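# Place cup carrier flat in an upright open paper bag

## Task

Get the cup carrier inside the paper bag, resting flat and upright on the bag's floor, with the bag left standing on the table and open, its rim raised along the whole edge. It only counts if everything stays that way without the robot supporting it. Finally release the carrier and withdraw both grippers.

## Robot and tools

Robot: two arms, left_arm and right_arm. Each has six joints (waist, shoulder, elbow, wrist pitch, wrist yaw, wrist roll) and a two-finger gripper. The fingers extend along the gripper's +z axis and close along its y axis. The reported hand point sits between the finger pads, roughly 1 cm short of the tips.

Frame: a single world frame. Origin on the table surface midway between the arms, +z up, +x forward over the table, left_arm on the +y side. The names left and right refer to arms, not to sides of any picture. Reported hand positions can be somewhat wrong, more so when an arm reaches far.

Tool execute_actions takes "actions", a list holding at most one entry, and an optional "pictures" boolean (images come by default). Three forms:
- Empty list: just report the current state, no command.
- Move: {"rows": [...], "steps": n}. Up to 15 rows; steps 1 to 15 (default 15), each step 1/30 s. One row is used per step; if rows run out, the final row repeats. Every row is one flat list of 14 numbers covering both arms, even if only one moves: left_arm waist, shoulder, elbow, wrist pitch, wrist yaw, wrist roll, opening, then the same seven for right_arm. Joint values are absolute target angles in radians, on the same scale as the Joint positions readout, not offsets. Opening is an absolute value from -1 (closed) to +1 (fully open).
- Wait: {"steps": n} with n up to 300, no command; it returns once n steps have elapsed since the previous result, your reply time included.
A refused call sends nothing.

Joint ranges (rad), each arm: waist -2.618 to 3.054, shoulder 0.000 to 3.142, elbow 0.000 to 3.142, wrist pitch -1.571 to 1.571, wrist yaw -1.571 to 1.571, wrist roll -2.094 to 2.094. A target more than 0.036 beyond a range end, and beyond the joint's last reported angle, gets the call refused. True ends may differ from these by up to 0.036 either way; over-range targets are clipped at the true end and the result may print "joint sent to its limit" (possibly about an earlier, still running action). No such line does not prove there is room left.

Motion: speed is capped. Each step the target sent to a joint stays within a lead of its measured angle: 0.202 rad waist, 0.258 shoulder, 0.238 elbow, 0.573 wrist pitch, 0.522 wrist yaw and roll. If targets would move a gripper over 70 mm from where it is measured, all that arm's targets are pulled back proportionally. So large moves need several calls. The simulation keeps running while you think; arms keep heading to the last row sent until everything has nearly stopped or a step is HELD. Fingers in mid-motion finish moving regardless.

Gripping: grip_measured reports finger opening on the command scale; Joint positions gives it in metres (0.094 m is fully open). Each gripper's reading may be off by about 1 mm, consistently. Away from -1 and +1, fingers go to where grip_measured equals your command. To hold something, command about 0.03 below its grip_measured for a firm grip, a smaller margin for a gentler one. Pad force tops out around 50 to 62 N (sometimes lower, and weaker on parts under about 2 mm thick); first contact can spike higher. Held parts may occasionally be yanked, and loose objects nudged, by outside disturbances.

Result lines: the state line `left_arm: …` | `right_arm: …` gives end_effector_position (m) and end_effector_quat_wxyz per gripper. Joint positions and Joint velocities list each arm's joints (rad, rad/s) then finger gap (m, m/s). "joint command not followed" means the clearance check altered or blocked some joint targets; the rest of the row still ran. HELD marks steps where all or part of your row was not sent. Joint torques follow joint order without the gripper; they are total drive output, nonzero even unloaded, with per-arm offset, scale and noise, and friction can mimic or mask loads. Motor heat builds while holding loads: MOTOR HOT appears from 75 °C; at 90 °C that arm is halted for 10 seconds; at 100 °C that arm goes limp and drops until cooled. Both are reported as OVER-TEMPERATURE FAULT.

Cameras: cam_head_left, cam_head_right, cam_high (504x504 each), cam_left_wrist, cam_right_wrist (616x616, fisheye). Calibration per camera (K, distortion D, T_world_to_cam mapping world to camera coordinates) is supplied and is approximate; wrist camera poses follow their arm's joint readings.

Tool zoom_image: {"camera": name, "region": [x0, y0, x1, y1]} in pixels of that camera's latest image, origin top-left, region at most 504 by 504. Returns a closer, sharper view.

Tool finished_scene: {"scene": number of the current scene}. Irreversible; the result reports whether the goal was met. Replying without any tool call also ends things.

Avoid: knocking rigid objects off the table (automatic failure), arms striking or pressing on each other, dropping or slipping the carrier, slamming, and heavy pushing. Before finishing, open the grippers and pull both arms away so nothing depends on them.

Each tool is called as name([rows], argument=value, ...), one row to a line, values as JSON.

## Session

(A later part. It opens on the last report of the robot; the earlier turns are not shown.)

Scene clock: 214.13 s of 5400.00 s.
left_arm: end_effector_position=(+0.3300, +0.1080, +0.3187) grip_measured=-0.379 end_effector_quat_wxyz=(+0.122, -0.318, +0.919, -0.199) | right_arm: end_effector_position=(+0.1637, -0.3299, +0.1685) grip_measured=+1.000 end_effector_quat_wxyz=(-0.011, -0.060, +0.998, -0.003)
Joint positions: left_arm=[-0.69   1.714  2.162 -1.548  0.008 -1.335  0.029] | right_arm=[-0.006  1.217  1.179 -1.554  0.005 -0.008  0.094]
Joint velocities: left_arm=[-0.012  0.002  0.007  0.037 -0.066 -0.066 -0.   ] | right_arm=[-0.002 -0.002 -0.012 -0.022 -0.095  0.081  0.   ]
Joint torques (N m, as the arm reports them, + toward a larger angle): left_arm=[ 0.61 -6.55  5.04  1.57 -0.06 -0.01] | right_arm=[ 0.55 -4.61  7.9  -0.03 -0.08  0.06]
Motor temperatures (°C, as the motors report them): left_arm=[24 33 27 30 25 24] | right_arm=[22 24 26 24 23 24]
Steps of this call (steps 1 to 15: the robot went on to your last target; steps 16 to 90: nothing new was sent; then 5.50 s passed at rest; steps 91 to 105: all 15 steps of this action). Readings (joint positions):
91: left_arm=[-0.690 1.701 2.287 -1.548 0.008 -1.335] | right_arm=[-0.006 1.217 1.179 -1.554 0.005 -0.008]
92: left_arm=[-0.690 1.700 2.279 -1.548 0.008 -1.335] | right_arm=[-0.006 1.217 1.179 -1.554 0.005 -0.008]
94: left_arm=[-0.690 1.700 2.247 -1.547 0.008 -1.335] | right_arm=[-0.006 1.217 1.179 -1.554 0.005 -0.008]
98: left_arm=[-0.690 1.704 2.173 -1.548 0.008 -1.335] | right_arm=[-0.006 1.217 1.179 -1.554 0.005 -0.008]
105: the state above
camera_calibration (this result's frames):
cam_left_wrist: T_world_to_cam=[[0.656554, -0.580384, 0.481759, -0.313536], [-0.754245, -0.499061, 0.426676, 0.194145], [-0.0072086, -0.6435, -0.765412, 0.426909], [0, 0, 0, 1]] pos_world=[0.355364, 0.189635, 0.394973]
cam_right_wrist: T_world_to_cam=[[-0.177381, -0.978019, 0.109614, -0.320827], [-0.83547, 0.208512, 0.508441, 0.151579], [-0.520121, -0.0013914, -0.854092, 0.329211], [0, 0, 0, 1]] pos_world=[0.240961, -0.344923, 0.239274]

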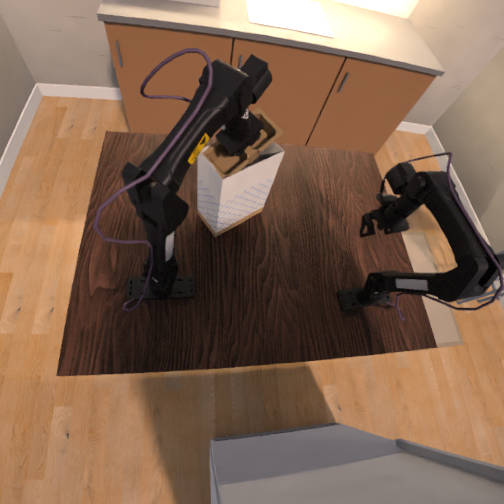

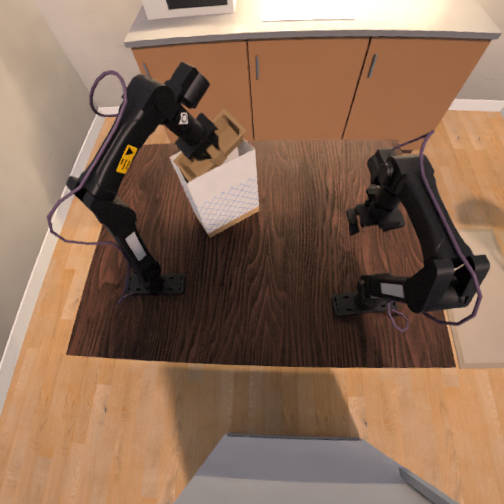

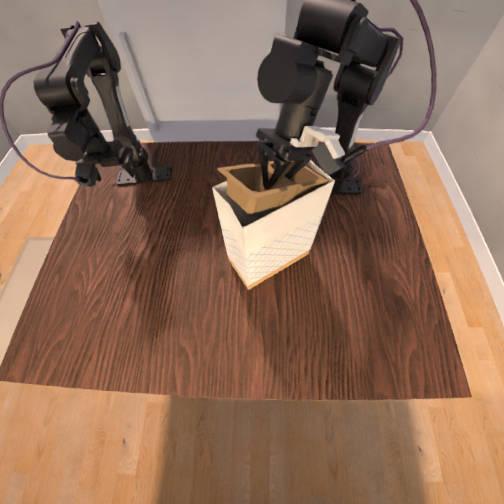

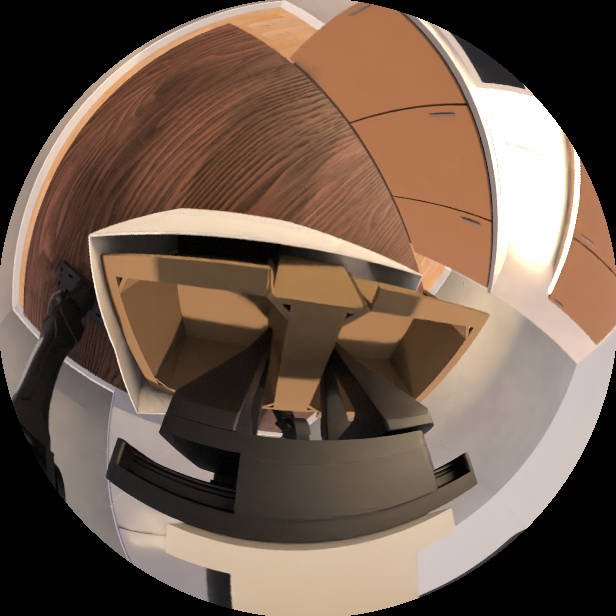

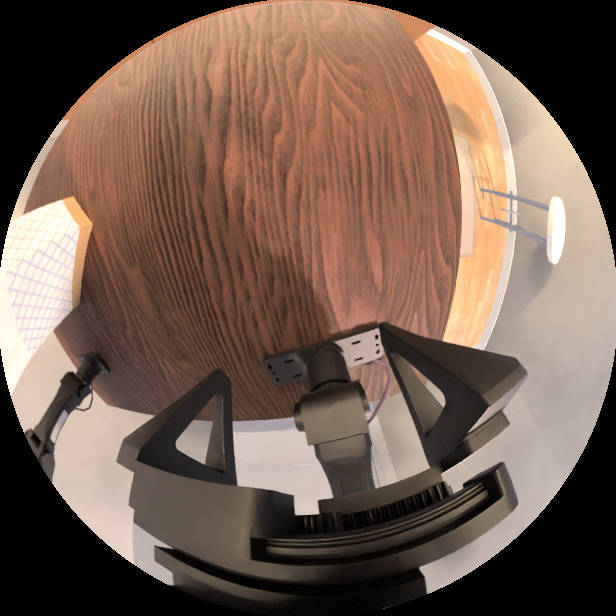

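execute_actions([
  {"rows":[[-0.68,1.71,2.13,-1.55,0,-1.34,-0.45,0,1.2,1.2,-1.57,0,0,1],[-0.68,1.71,2.11,-1.55,0,-1.34,-0.45,0,1.2,1.2,-1.57,0,0,1],[-0.68,1.71,2.09,-1.55,0,-1.34,-0.45,0,1.2,1.2,-1.57,0,0,1],[-0.68,1.72,2.07,-1.55,0,-1.34,-0.45,0,1.2,1.2,-1.57,0,0,1],[-0.68,1.72,2.05,-1.55,0,-1.34,-0.45,0,1.2,1.2,-1.57,0,0,1],[-0.68,1.72,2.03,-1.55,0,-1.34,-0.45,0,1.2,1.2,-1.57,0,0,1]],"steps":15},
])

Scene clock: 224.03 s of 5400.00 s.
left_arm: end_effector_position=(+0.3239, +0.1128, +0.2790) grip_measured=-0.379 end_effector_quat_wxyz=(+0.088, -0.322, +0.931, -0.145) | right_arm: end_effector_position=(+0.1637, -0.3299, +0.1685) grip_measured=+1.000 end_effector_quat_wxyz=(-0.011, -0.060, +0.998, -0.003)
Joint positions: left_arm=[-0.69   1.724  2.042 -1.547  0.008 -1.335  0.029] | right_arm=[-0.006  1.217  1.179 -1.554  0.005 -0.008  0.094]
Joint velocities: left_arm=[-0.007 -0.002 -0.027  0.007  0.037 -0.081  0.   ] | right_arm=[-0.007  0.002  0.007 -0.007 -0.007  0.037  0.   ]
Joint torques (N m, as the arm reports them, + toward a larger angle): left_arm=[ 0.62 -6.67  5.25  1.31 -0.05 -0.02] | right_arm=[ 0.5  -4.49  7.78 -0.03 -0.08  0.08]
Motor temperatures (°C, as the motors report them): left_arm=[24 33 27 29 25 24] | right_arm=[22 24 27 24 23 24]
Steps of this call (steps 1 to 15: the robot went on to your last target; steps 16 to 90: nothing new was sent; then 6.40 s passed at rest; steps 91 to 105: all 15 steps of this action). Readings (joint positions):
91: left_arm=[-0.690 1.714 2.160 -1.548 0.008 -1.335] | right_arm=[-0.006 1.217 1.179 -1.554 0.005 -0.008]
92: left_arm=[-0.690 1.714 2.154 -1.548 0.008 -1.335] | right_arm=[-0.006 1.217 1.179 -1.554 0.005 -0.008]
94: left_arm=[-0.690 1.714 2.126 -1.547 0.008 -1.335] | right_arm=[-0.006 1.217 1.179 -1.554 0.005 -0.008]
98: left_arm=[-0.690 1.717 2.053 -1.547 0.008 -1.335] | right_arm=[-0.006 1.217 1.179 -1.554 0.005 -0.008]
105: the state above
camera_calibration (this result's frames):
cam_left_wrist: T_world_to_cam=[[0.699611, -0.614318, 0.364908, -0.265115], [-0.709169, -0.534585, 0.459671, 0.189068], [-0.0873097, -0.580373, -0.809657, 0.430765], [0, 0, 0, 1]] pos_world=[0.357169, 0.188212, 0.358605]
cam_right_wrist: T_world_to_cam=[[-0.177381, -0.978019, 0.109614, -0.320827], [-0.83547, 0.208512, 0.508441, 0.151579], [-0.520121, -0.0013914, -0.854092, 0.329211], [0, 0, 0, 1]] pos_world=[0.240961, -0.344923, 0.239274]

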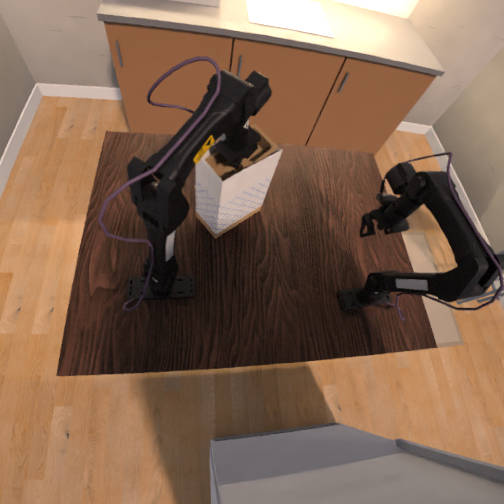

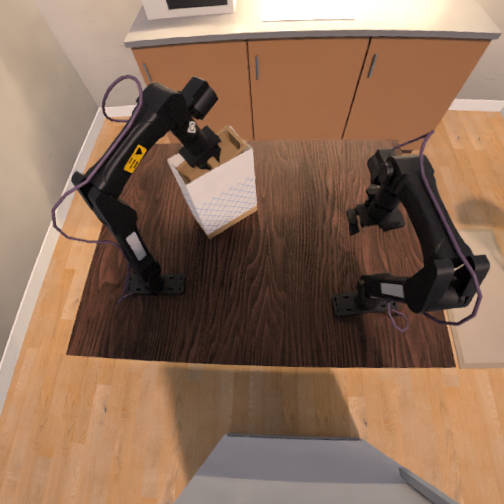

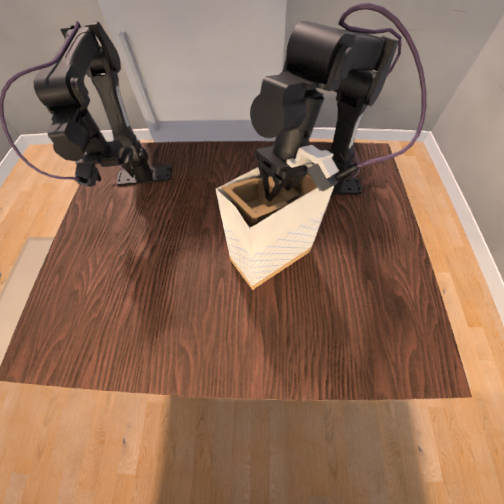

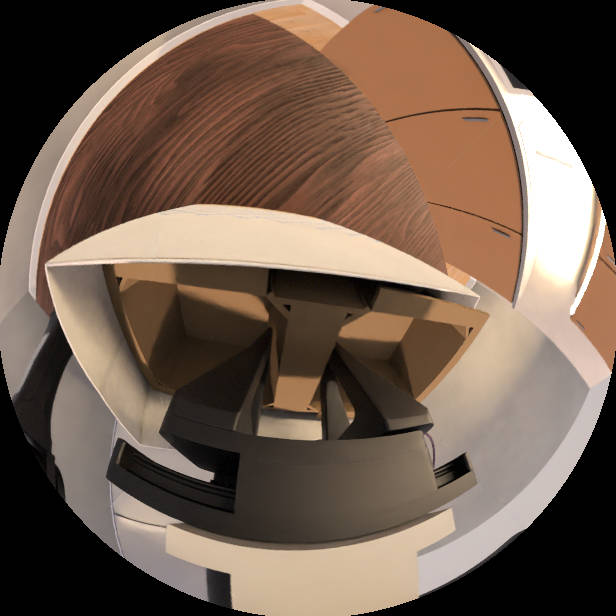

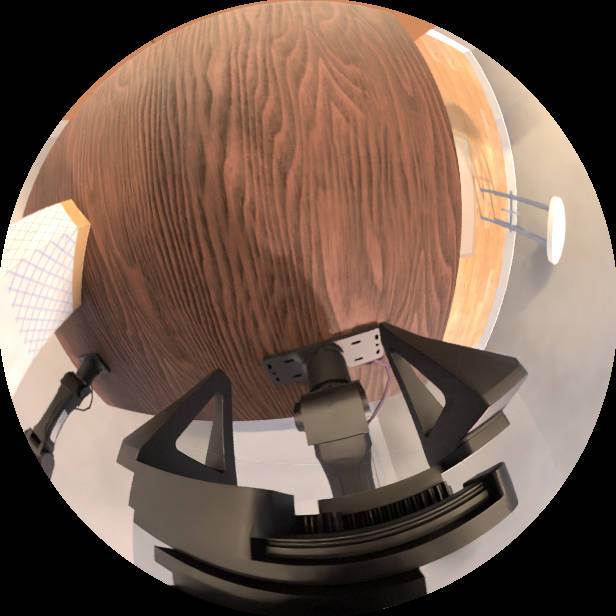

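execute_actions([
  {"rows":[[-0.68,1.73,2.0,-1.55,0,-1.34,-0.45,0,1.2,1.2,-1.57,0,0,1],[-0.68,1.74,1.97,-1.54,0,-1.34,-0.45,0,1.2,1.2,-1.57,0,0,1],[-0.68,1.76,1.94,-1.53,0,-1.34,-0.45,0,1.2,1.2,-1.57,0,0,1],[-0.68,1.77,1.91,-1.52,0,-1.34,-0.45,0,1.2,1.2,-1.57,0,0,1],[-0.68,1.79,1.88,-1.51,0,-1.34,-0.45,0,1.2,1.2,-1.57,0,0,1],[-0.68,1.8,1.85,-1.5,0,-1.34,-0.45,0,1.2,1.2,-1.57,0,0,1]],"steps":15},
])

Scene clock: 235.27 s of 5400.00 s.
left_arm: end_effector_position=(+0.3183, +0.1173, +0.1951) grip_measured=-0.379 end_effector_quat_wxyz=(+0.021, -0.327, +0.944, -0.040) | right_arm: end_effector_position=(+0.1637, -0.3299, +0.1685) grip_measured=+1.000 end_effector_quat_wxyz=(-0.011, -0.060, +0.998, -0.003)
Joint positions: left_arm=[-0.69   1.82   1.853 -1.514  0.008 -1.335  0.029] | right_arm=[-0.006  1.217  1.179 -1.554  0.005 -0.008  0.094]
Joint velocities: left_arm=[ 0.002 -0.032 -0.012  0.007  0.022 -0.037 -0.   ] | right_arm=[-0.002  0.017  0.002  0.066  0.022 -0.051  0.   ]
Joint torques (N m, as the arm reports them, + toward a larger angle): left_arm=[ 0.61 -9.12  6.63  0.98 -0.07 -0.02] | right_arm=[ 0.31 -4.44  7.77 -0.03 -0.03  0.06]
Motor temperatures (°C, as the motors report them): left_arm=[24 34 27 29 25 24] | right_arm=[22 24 27 24 23 24]
Steps of this call (steps 1 to 15: the robot went on to your last target; steps 16 to 90: nothing new was sent; then 7.73 s passed at rest; steps 91 to 105: all 15 steps of this action). Readings (joint positions):
91: left_arm=[-0.690 1.724 2.038 -1.547 0.008 -1.335] | right_arm=[-0.006 1.217 1.179 -1.554 0.005 -0.008]
92: left_arm=[-0.690 1.724 2.028 -1.545 0.008 -1.335] | right_arm=[-0.006 1.217 1.179 -1.554 0.005 -0.008]
94: left_arm=[-0.690 1.726 1.985 -1.539 0.008 -1.335] | right_arm=[-0.006 1.217 1.179 -1.554 0.005 -0.008]
98: left_arm=[-0.690 1.776 1.884 -1.528 0.008 -1.335] | right_arm=[-0.006 1.217 1.179 -1.554 0.005 -0.008]
105: the state above
camera_calibration (this result's frames):
cam_left_wrist: T_world_to_cam=[[0.747982, -0.652454, 0.121768, -0.191281], [-0.613727, -0.61005, 0.501177, 0.196448], [-0.25271, -0.449604, -0.856734, 0.411441], [0, 0, 0, 1]] pos_world=[0.367615, 0.180027, 0.277332]
cam_right_wrist: T_world_to_cam=[[-0.177381, -0.978019, 0.109614, -0.320827], [-0.83547, 0.208512, 0.508441, 0.151579], [-0.520121, -0.0013914, -0.854092, 0.329211], [0, 0, 0, 1]] pos_world=[0.240961, -0.344923, 0.239274]

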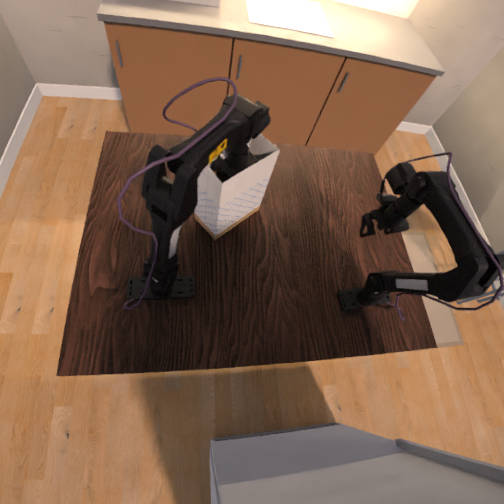

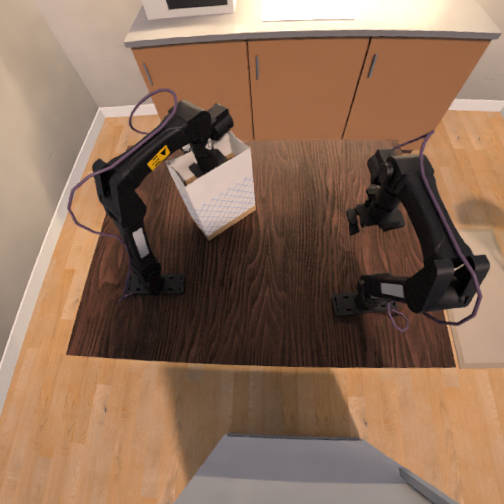

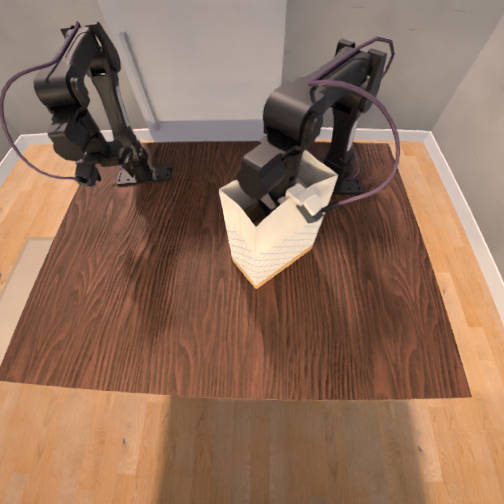

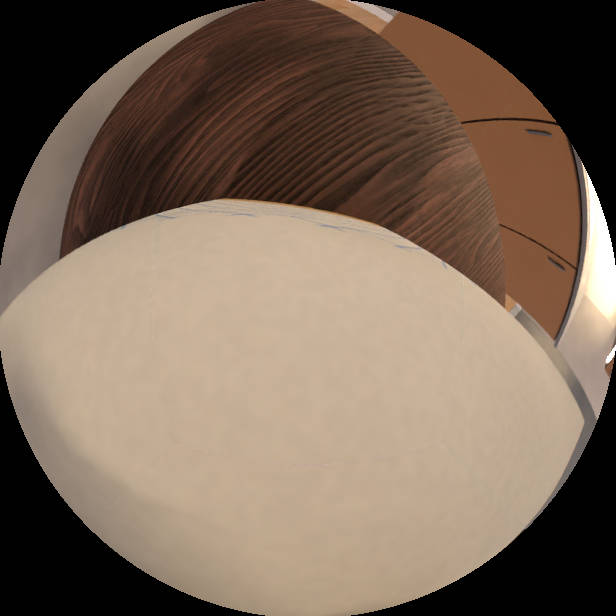

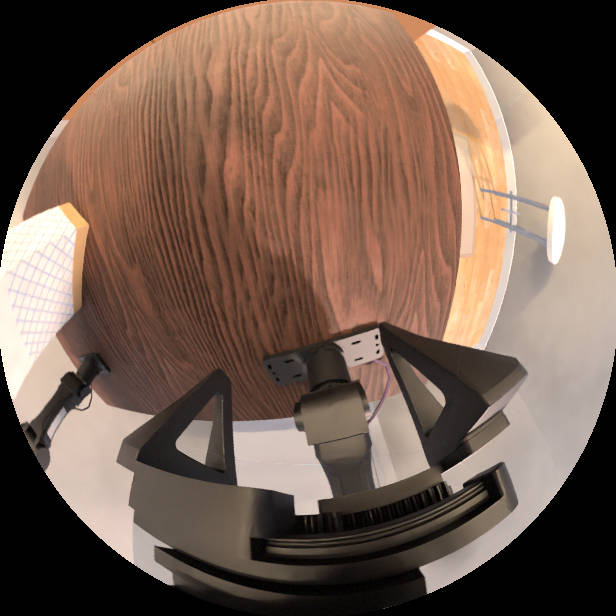

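execute_actions([
  {"rows":[[-0.68,1.8,1.85,-1.5,0,-1.34,0.2,0,1.2,1.2,-1.57,0,0,1]]},
], pictures=false)

execute_actions([
  {"rows":[[-0.68,1.76,1.95,-1.54,0,-1.34,0.2,0,1.2,1.2,-1.57,0,0,1],[-0.68,1.73,2.02,-1.55,0,-1.34,0.2,0,1.2,1.2,-1.57,0,0,1],[-0.68,1.72,2.1,-1.55,0,-1.34,0.2,0,1.2,1.2,-1.57,0,0,1],[-0.68,1.71,2.2,-1.55,0,-1.34,0.2,0,1.2,1.2,-1.57,0,0,1],[-0.68,1.7,2.3,-1.55,0,-1.34,0.2,0,1.2,1.2,-1.57,0,0,1],[-0.68,1.65,2.4,-1.55,0,-1.34,0.2,0,1.2,1.2,-1.57,0,0,1]]},
], pictures=false)

execute_actions([
  {"rows":[[-0.68,1.5,2.4,-1.3,0,-1.34,0.2,0,1.2,1.2,-1.57,0,0,1],[-0.68,1.5,2.4,-1.3,0,-1.34,0.2,0,1.2,1.2,-1.57,0,0,1],[-0.68,1.5,2.4,-1.3,0,-1.34,0.2,0,1.2,1.2,-1.57,0,0,1],[-0.68,1.5,2.4,-1.3,0,-1.34,0.2,0,1.2,1.2,-1.57,0,0,1],[-0.68,1.5,2.4,-1.3,0,-1.34,0.2,0,1.2,1.2,-1.57,0,0,1],[-0.3,1.5,2.4,-1.1,0,-1.34,0.2,0,1.2,1.2,-1.57,0,0,1]]},
])

Scene clock: 245.70 s of 5400.00 s.
left_arm: end_effector_position=(+0.3186, +0.1171, +0.1951) grip_measured=+0.198 end_effector_quat_wxyz=(+0.021, -0.327, +0.944, -0.041) | right_arm: end_effector_position=(+0.1637, -0.3299, +0.1685) grip_measured=+1.000 end_effector_quat_wxyz=(-0.011, -0.060, +0.998, -0.003)
Joint positions: left_arm=[-0.69   1.82   1.853 -1.513  0.008 -1.335  0.056] | right_arm=[-0.006  1.217  1.179 -1.554  0.005 -0.008  0.094]
Joint velocities: left_arm=[-0.002 -0.002 -0.012 -0.007 -0.037 -0.051  0.001] | right_arm=[-0.017  0.007 -0.007  0.007 -0.007 -0.022  0.   ]
Joint torques (N m, as the arm reports them, + toward a larger angle): left_arm=[ 0.6  -9.04  6.39  0.96 -0.05 -0.01] | right_arm=[ 0.57 -4.46  7.82 -0.01 -0.06  0.06]
Motor temperatures (°C, as the motors report them): left_arm=[24 36 27 28 25 24] | right_arm=[22 24 27 24 23 24]
Steps of this call (steps 1 to 15: the robot went on to your last target; steps 16 to 90: nothing new was sent; then 6.93 s passed at rest; steps 91 to 105: all 15 steps of this action). Readings (joint positions):
91: left_arm=[-0.690 1.820 1.853 -1.513 0.008 -1.335] | right_arm=[-0.006 1.217 1.179 -1.554 0.005 -0.008]
92: left_arm=[-0.690 1.820 1.853 -1.513 0.008 -1.335] | right_arm=[-0.006 1.217 1.179 -1.554 0.005 -0.008]
94: left_arm=[-0.690 1.820 1.853 -1.513 0.008 -1.335] | right_arm=[-0.006 1.217 1.179 -1.554 0.005 -0.008]
98: left_arm=[-0.690 1.820 1.853 -1.513 0.008 -1.335] | right_arm=[-0.006 1.217 1.179 -1.554 0.005 -0.008]
105: the state above

Scene clock: 246.20 s of 5400.00 s.
left_arm: end_effector_position=(+0.3196, +0.1163, +0.4216) grip_measured=+0.198 end_effector_quat_wxyz=(+0.208, -0.300, +0.870, -0.331) | right_arm: end_effector_position=(+0.1637, -0.3299, +0.1685) grip_measured=+1.000 end_effector_quat_wxyz=(-0.011, -0.060, +0.998, -0.003)
Joint positions: left_arm=[-0.69   1.631  2.388 -1.524  0.008 -1.335  0.056] | right_arm=[-0.006  1.217  1.179 -1.554  0.005 -0.008  0.094]
Joint velocities: left_arm=[-0.012 -0.33   0.188 -0.037 -0.007 -0.066  0.   ] | right_arm=[-0.007 -0.007  0.012  0.037 -0.007  0.007  0.   ]
Joint torques (N m, as the arm reports them, + toward a larger angle): left_arm=[ 0.63 -1.72  5.23  1.83 -0.06 -0.02] | right_arm=[ 0.32 -4.42  7.87 -0.02 -0.05  0.07]
Motor temperatures (°C, as the motors report them): left_arm=[24 36 27 28 25 24] | right_arm=[22 24 27 24 23 24]
Steps of this call (steps 1 to 15: all 15 steps of this action). Readings (joint positions):
1: left_arm=[-0.690 1.818 1.863 -1.518 0.008 -1.335] | right_arm=[-0.006 1.217 1.179 -1.554 0.005 -0.008]
2: left_arm=[-0.690 1.818 1.889 -1.526 0.008 -1.335] | right_arm=[-0.006 1.217 1.179 -1.554 0.005 -0.008]
4: left_arm=[-0.690 1.811 1.977 -1.531 0.008 -1.335] | right_arm=[-0.006 1.217 1.179 -1.554 0.005 -0.008]
8: left_arm=[-0.690 1.752 2.160 -1.526 0.008 -1.335] | right_arm=[-0.006 1.217 1.179 -1.554 0.005 -0.008]
15: the state above

Scene clock: 246.70 s of 5400.00 s.
left_arm: end_effector_position=(+0.3803, +0.2402, +0.5491) grip_measured=+0.198 end_effector_quat_wxyz=(+0.426, -0.400, +0.680, -0.442) | right_arm: end_effector_position=(+0.1637, -0.3299, +0.1685) grip_measured=+1.000 end_effector_quat_wxyz=(-0.011, -0.060, +0.998, -0.003)
Joint positions: left_arm=[-0.301  1.499  2.388 -1.137 -0.005 -1.336  0.056] | right_arm=[-0.006  1.217  1.179 -1.554  0.005 -0.008  0.094]
Joint velocities: left_arm=[-0.037  0.022 -0.012  0.227  0.007  0.007 -0.   ] | right_arm=[ 0.002 -0.017  0.007  0.022 -0.051 -0.051  0.   ]
Joint torques (N m, as the arm reports them, + toward a larger angle): left_arm=[-0.15 -3.29  5.97  2.65  0.06  0.01] | right_arm=[ 0.26 -4.6   8.09 -0.03 -0.05  0.04]
Motor temperatures (°C, as the motors report them): left_arm=[24 36 27 29 25 24] | right_arm=[22 24 27 24 23 24]
Steps of this call (steps 1 to 15: all 15 steps of this action). Readings (joint positions):
1: left_arm=[-0.690 1.609 2.388 -1.502 0.008 -1.335] | right_arm=[-0.006 1.217 1.179 -1.554 0.005 -0.008]
2: left_arm=[-0.690 1.590 2.388 -1.467 0.008 -1.336] | right_arm=[-0.006 1.217 1.179 -1.554 0.005 -0.008]
4: left_arm=[-0.690 1.547 2.388 -1.405 0.008 -1.336] | right_arm=[-0.006 1.217 1.179 -1.554 0.005 -0.008]
8: left_arm=[-0.526 1.495 2.388 -1.259 0.027 -1.336] | right_arm=[-0.006 1.217 1.179 -1.554 0.005 -0.008]
15: the state above
camera_calibration (this result's frames):
cam_left_wrist: T_world_to_cam=[[0.192485, -0.105195, 0.975645, -0.589636], [-0.71504, -0.695958, 0.0660318, 0.430142], [0.672062, -0.710336, -0.20918, 0.140949], [0, 0, 0, 1]] pos_world=[0.326338, 0.337455, 0.576357]
cam_right_wrist: T_world_to_cam=[[-0.177381, -0.978019, 0.109614, -0.320827], [-0.83547, 0.208512, 0.508441, 0.151579], [-0.520121, -0.0013914, -0.854092, 0.329211], [0, 0, 0, 1]] pos_world=[0.240961, -0.344923, 0.239274]

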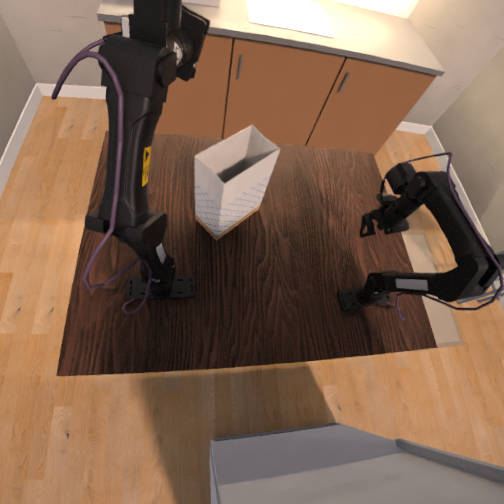

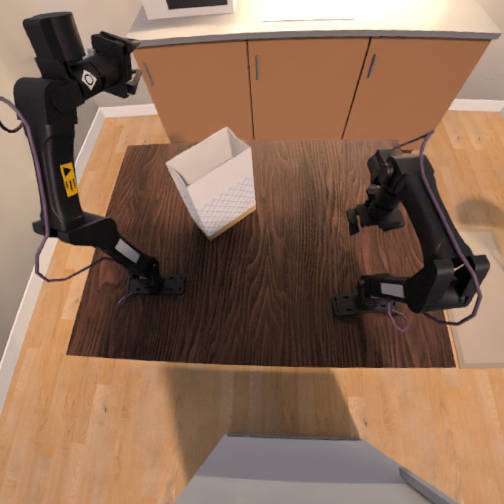

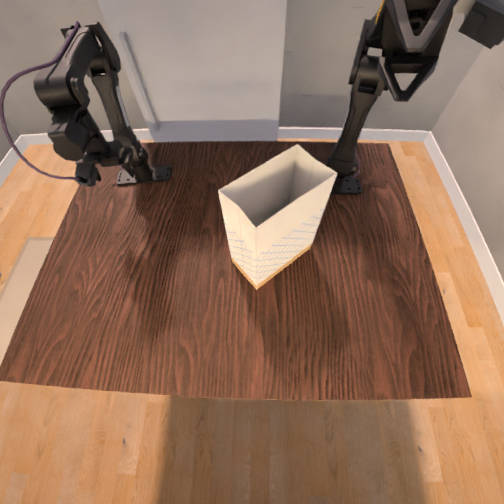

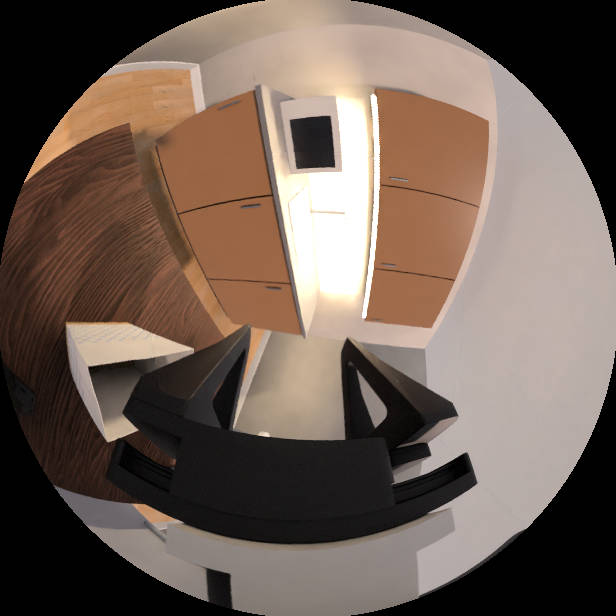

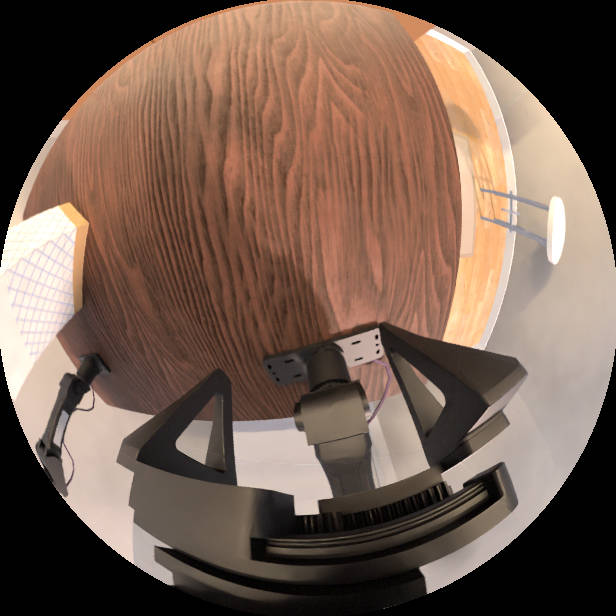

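execute_actions([
  {"rows":[[-0.9,1.66,2.4,-1.55,0,-1.56,0.2,0,1.2,1.2,-1.57,0,0,1]]},
], pictures=false)

execute_actions([
  {"steps":20},
])

Scene clock: 258.33 s of 5400.00 s.
left_arm: end_effector_position=(+0.2766, +0.0415, +0.4066) grip_measured=+0.198 end_effector_quat_wxyz=(+0.123, -0.291, +0.879, -0.356) | right_arm: end_effector_position=(+0.1637, -0.3299, +0.1685) grip_measured=+1.000 end_effector_quat_wxyz=(-0.011, -0.060, +0.998, -0.003)
Joint positions: left_arm=[-0.916  1.693  2.394 -1.499  0.018 -1.541  0.056] | right_arm=[-0.006  1.217  1.179 -1.554  0.005 -0.008  0.094]
Joint velocities: left_arm=[ 0.1   -0.139  0.002 -0.168 -0.022 -0.154 -0.   ] | right_arm=[-0.002 -0.002 -0.002 -0.051  0.022 -0.051  0.   ]
Joint torques (N m, as the arm reports them, + toward a larger angle): left_arm=[ 0.42 -7.2   5.79  1.86 -0.08 -0.05] | right_arm=[ 0.58 -4.56  7.85 -0.03 -0.04  0.06]
Motor temperatures (°C, as the motors report them): left_arm=[24 34 27 31 25 24] | right_arm=[22 24 27 24 23 24]
Steps of this call (steps 1 to 30: the robot went on to your last target; steps 31 to 90: nothing new was sent; then 8.13 s passed at rest; steps 91 to 105: all 15 steps of this action). Readings (joint positions):
91: left_arm=[-0.318 1.506 2.392 -1.136 -0.014 -1.356] | right_arm=[-0.006 1.217 1.179 -1.554 0.005 -0.008]
92: left_arm=[-0.352 1.514 2.394 -1.171 -0.017 -1.379] | right_arm=[-0.006 1.217 1.179 -1.554 0.005 -0.008]
94: left_arm=[-0.439 1.545 2.394 -1.246 -0.016 -1.420] | right_arm=[-0.006 1.217 1.179 -1.554 0.005 -0.008]
98: left_arm=[-0.663 1.641 2.394 -1.385 -0.016 -1.490] | right_arm=[-0.006 1.217 1.179 -1.554 0.005 -0.008]
105: the state above

Scene clock: 259.00 s of 5400.00 s.
left_arm: end_effector_position=(+0.2732, +0.0511, +0.4073) grip_measured=+0.198 end_effector_quat_wxyz=(+0.122, -0.302, +0.878, -0.351) | right_arm: end_effector_position=(+0.1637, -0.3299, +0.1685) grip_measured=+1.000 end_effector_quat_wxyz=(-0.011, -0.060, +0.998, -0.003)
Joint positions: left_arm=[-0.909  1.677  2.394 -1.527  0.012 -1.554  0.056] | right_arm=[-0.006  1.217  1.179 -1.554  0.005 -0.008  0.094]
Joint velocities: left_arm=[-0.007 -0.007 -0.002  0.066 -0.022  0.007  0.001] | right_arm=[-0.012 -0.007 -0.022 -0.037  0.022  0.007  0.   ]
Joint torques (N m, as the arm reports them, + toward a larger angle): left_arm=[ 0.57 -6.7   5.57  1.84 -0.11 -0.01] | right_arm=[ 0.44 -4.47  7.87 -0.04  0.    0.07]
Motor temperatures (°C, as the motors report them): left_arm=[24 34 27 31 25 24] | right_arm=[22 24 27 24 23 24]
Steps of this call (steps 1 to 20: the robot went on to your last target). Readings (joint positions):
1: left_arm=[-0.913 1.689 2.394 -1.505 0.016 -1.543] | right_arm=[-0.006 1.217 1.179 -1.554 0.005 -0.008]
2: left_arm=[-0.911 1.684 2.394 -1.510 0.015 -1.545] | right_arm=[-0.006 1.217 1.179 -1.554 0.005 -0.008]
4: left_arm=[-0.909 1.679 2.394 -1.517 0.013 -1.549] | right_arm=[-0.006 1.217 1.179 -1.554 0.005 -0.008]
8: left_arm=[-0.909 1.677 2.394 -1.524 0.012 -1.552] | right_arm=[-0.006 1.217 1.179 -1.554 0.005 -0.008]
20: the state above
camera_calibration (this result's frames):
cam_left_wrist: T_world_to_cam=[[0.569008, -0.429935, 0.700989, -0.424999], [-0.821468, -0.336256, 0.460568, 0.0813014], [0.0376976, -0.837907, -0.54451, 0.365464], [0, 0, 0, 1]] pos_world=[0.294837, 0.150841, 0.459474]
cam_right_wrist: T_world_to_cam=[[-0.177381, -0.978019, 0.109614, -0.320827], [-0.83547, 0.208512, 0.508441, 0.151579], [-0.520121, -0.0013914, -0.854092, 0.329211], [0, 0, 0, 1]] pos_world=[0.240961, -0.344923, 0.239274]

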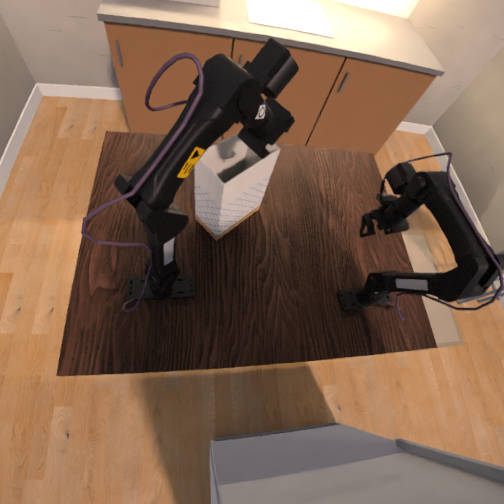

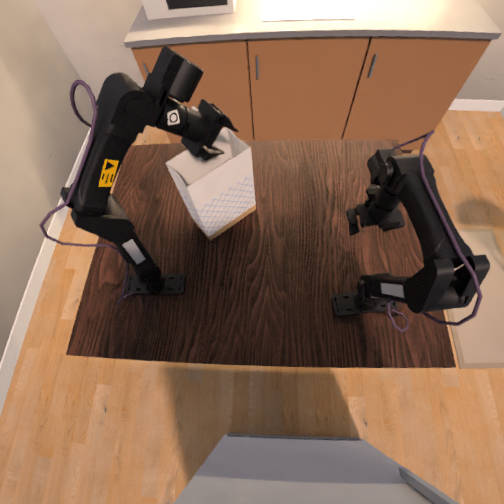

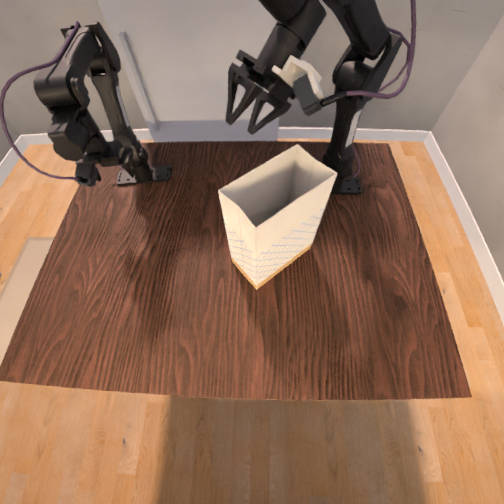

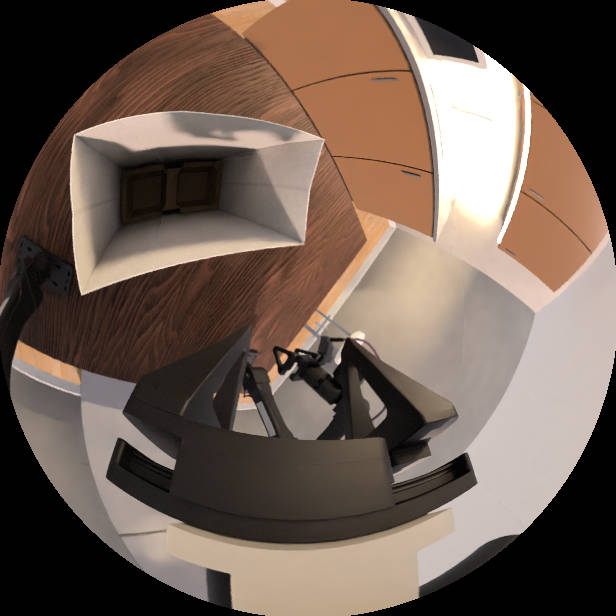

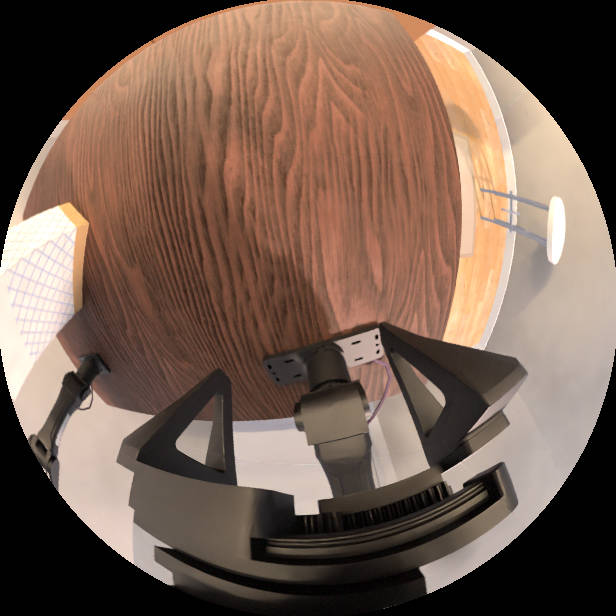

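Flat at the bottom. Move clear.

execute_actions([
  {"rows":[[-0.9,1.5,2.4,-1.3,0,-1.3,0.2,0,1.2,1.2,-1.57,0,0,1],[-0.9,1.5,2.4,-1.3,0,-1.3,0.2,0,1.2,1.2,-1.57,0,0,1],[-0.9,1.5,2.4,-1.3,0,-1.3,0.2,0,1.2,1.2,-1.57,0,0,1],[-0.9,1.5,2.4,-1.3,0,-1.3,0.2,0,1.2,1.2,-1.57,0,0,1],[0.2,1.4,2.2,-1.2,0,0,1,0,1.2,1.2,-1.57,0,0,1]]},
], pictures=false)

execute_actions([
  {"steps":30},
], pictures=false)

finished_scene(scene=1)

Scene clock: 265.50 s of 5400.00 s.
left_arm: end_effector_position=(+0.3666, +0.3008, +0.5048) grip_measured=+0.999 end_effector_quat_wxyz=(+0.540, -0.111, +0.824, -0.134) | right_arm: end_effector_position=(+0.1637, -0.3299, +0.1685) grip_measured=+1.000 end_effector_quat_wxyz=(-0.011, -0.060, +0.998, -0.003)
Joint positions: left_arm=[-0.125  1.394  2.222 -1.219  0.007 -0.375  0.094] | right_arm=[-0.006  1.217  1.179 -1.554  0.005 -0.008  0.094]
Joint velocities: left_arm=[ 2.107  0.037 -0.12   0.081 -0.11   2.454 -0.   ] | right_arm=[ 0.007 -0.002 -0.002  0.022 -0.022  0.037  0.   ]
Joint torques (N m, as the arm reports them, + toward a larger angle): left_arm=[-0.52 -2.25  3.91  2.75  0.03  0.1 ] | right_arm=[ 0.48 -4.59  7.78 -0.05 -0.01  0.05]
Motor temperatures (°C, as the motors report them): left_arm=[24 34 27 31 25 24] | right_arm=[22 24 27 24 23 24]
Steps of this call (steps 1 to 15: the robot went on to your last target; steps 16 to 90: nothing new was sent; then 3.00 s passed at rest; steps 91 to 105: all 15 steps of this action). Readings (joint positions):
91: left_arm=[-0.909 1.666 2.389 -1.510 0.012 -1.524] | right_arm=[-0.006 1.217 1.179 -1.554 0.005 -0.008]
92: left_arm=[-0.909 1.651 2.385 -1.481 0.012 -1.492] | right_arm=[-0.006 1.217 1.179 -1.554 0.005 -0.008]
94: left_arm=[-0.909 1.605 2.385 -1.424 0.012 -1.434] | right_arm=[-0.006 1.217 1.179 -1.554 0.005 -0.008]
98: left_arm=[-0.666 1.427 2.246 -1.293 0.023 -1.057] | right_arm=[-0.006 1.217 1.179 -1.554 0.005 -0.008]
105: the state above

Scene clock: 266.50 s of 5400.00 s.
left_arm: end_effector_position=(+0.3649, +0.4084, +0.4999) grip_measured=+0.999 end_effector_quat_wxyz=(+0.547, -0.098, +0.829, +0.060) | right_arm: end_effector_position=(+0.1637, -0.3299, +0.1685) grip_measured=+1.000 end_effector_quat_wxyz=(-0.011, -0.060, +0.998, -0.003)
Joint positions: left_arm=[ 0.198  1.403  2.213 -1.215 -0.006 -0.012  0.094] | right_arm=[-0.006  1.217  1.179 -1.554  0.005 -0.008  0.094]
Joint velocities: left_arm=[-0.007 -0.002 -0.002 -0.081  0.007  0.022  0.   ] | right_arm=[-0.007  0.007 -0.007 -0.037  0.022 -0.139  0.   ]
Joint torques (N m, as the arm reports them, + toward a larger angle): left_arm=[ 0.12 -2.86  3.98  2.72  0.09  0.13] | right_arm=[ 0.47 -4.49  7.94  0.   -0.04  0.05]
Motor temperatures (°C, as the motors report them): left_arm=[24 34 27 31 25 24] | right_arm=[22 24 27 24 23 24]
Steps of this call (steps 1 to 30: the robot went on to your last target). Readings (joint positions):
1: left_arm=[-0.049 1.396 2.218 -1.218 0.007 -0.302] | right_arm=[-0.006 1.217 1.179 -1.554 0.005 -0.008]
2: left_arm=[0.026 1.398 2.216 -1.217 0.006 -0.243] | right_arm=[-0.006 1.217 1.179 -1.554 0.005 -0.008]
4: left_arm=[0.151 1.403 2.214 -1.216 -0.004 -0.161] | right_arm=[-0.006 1.217 1.179 -1.554 0.005 -0.008]
8: left_arm=[0.198 1.403 2.213 -1.215 -0.011 -0.074] | right_arm=[-0.006 1.217 1.179 -1.554 0.005 -0.008]
30: the state above

The scene is finished: the task was done.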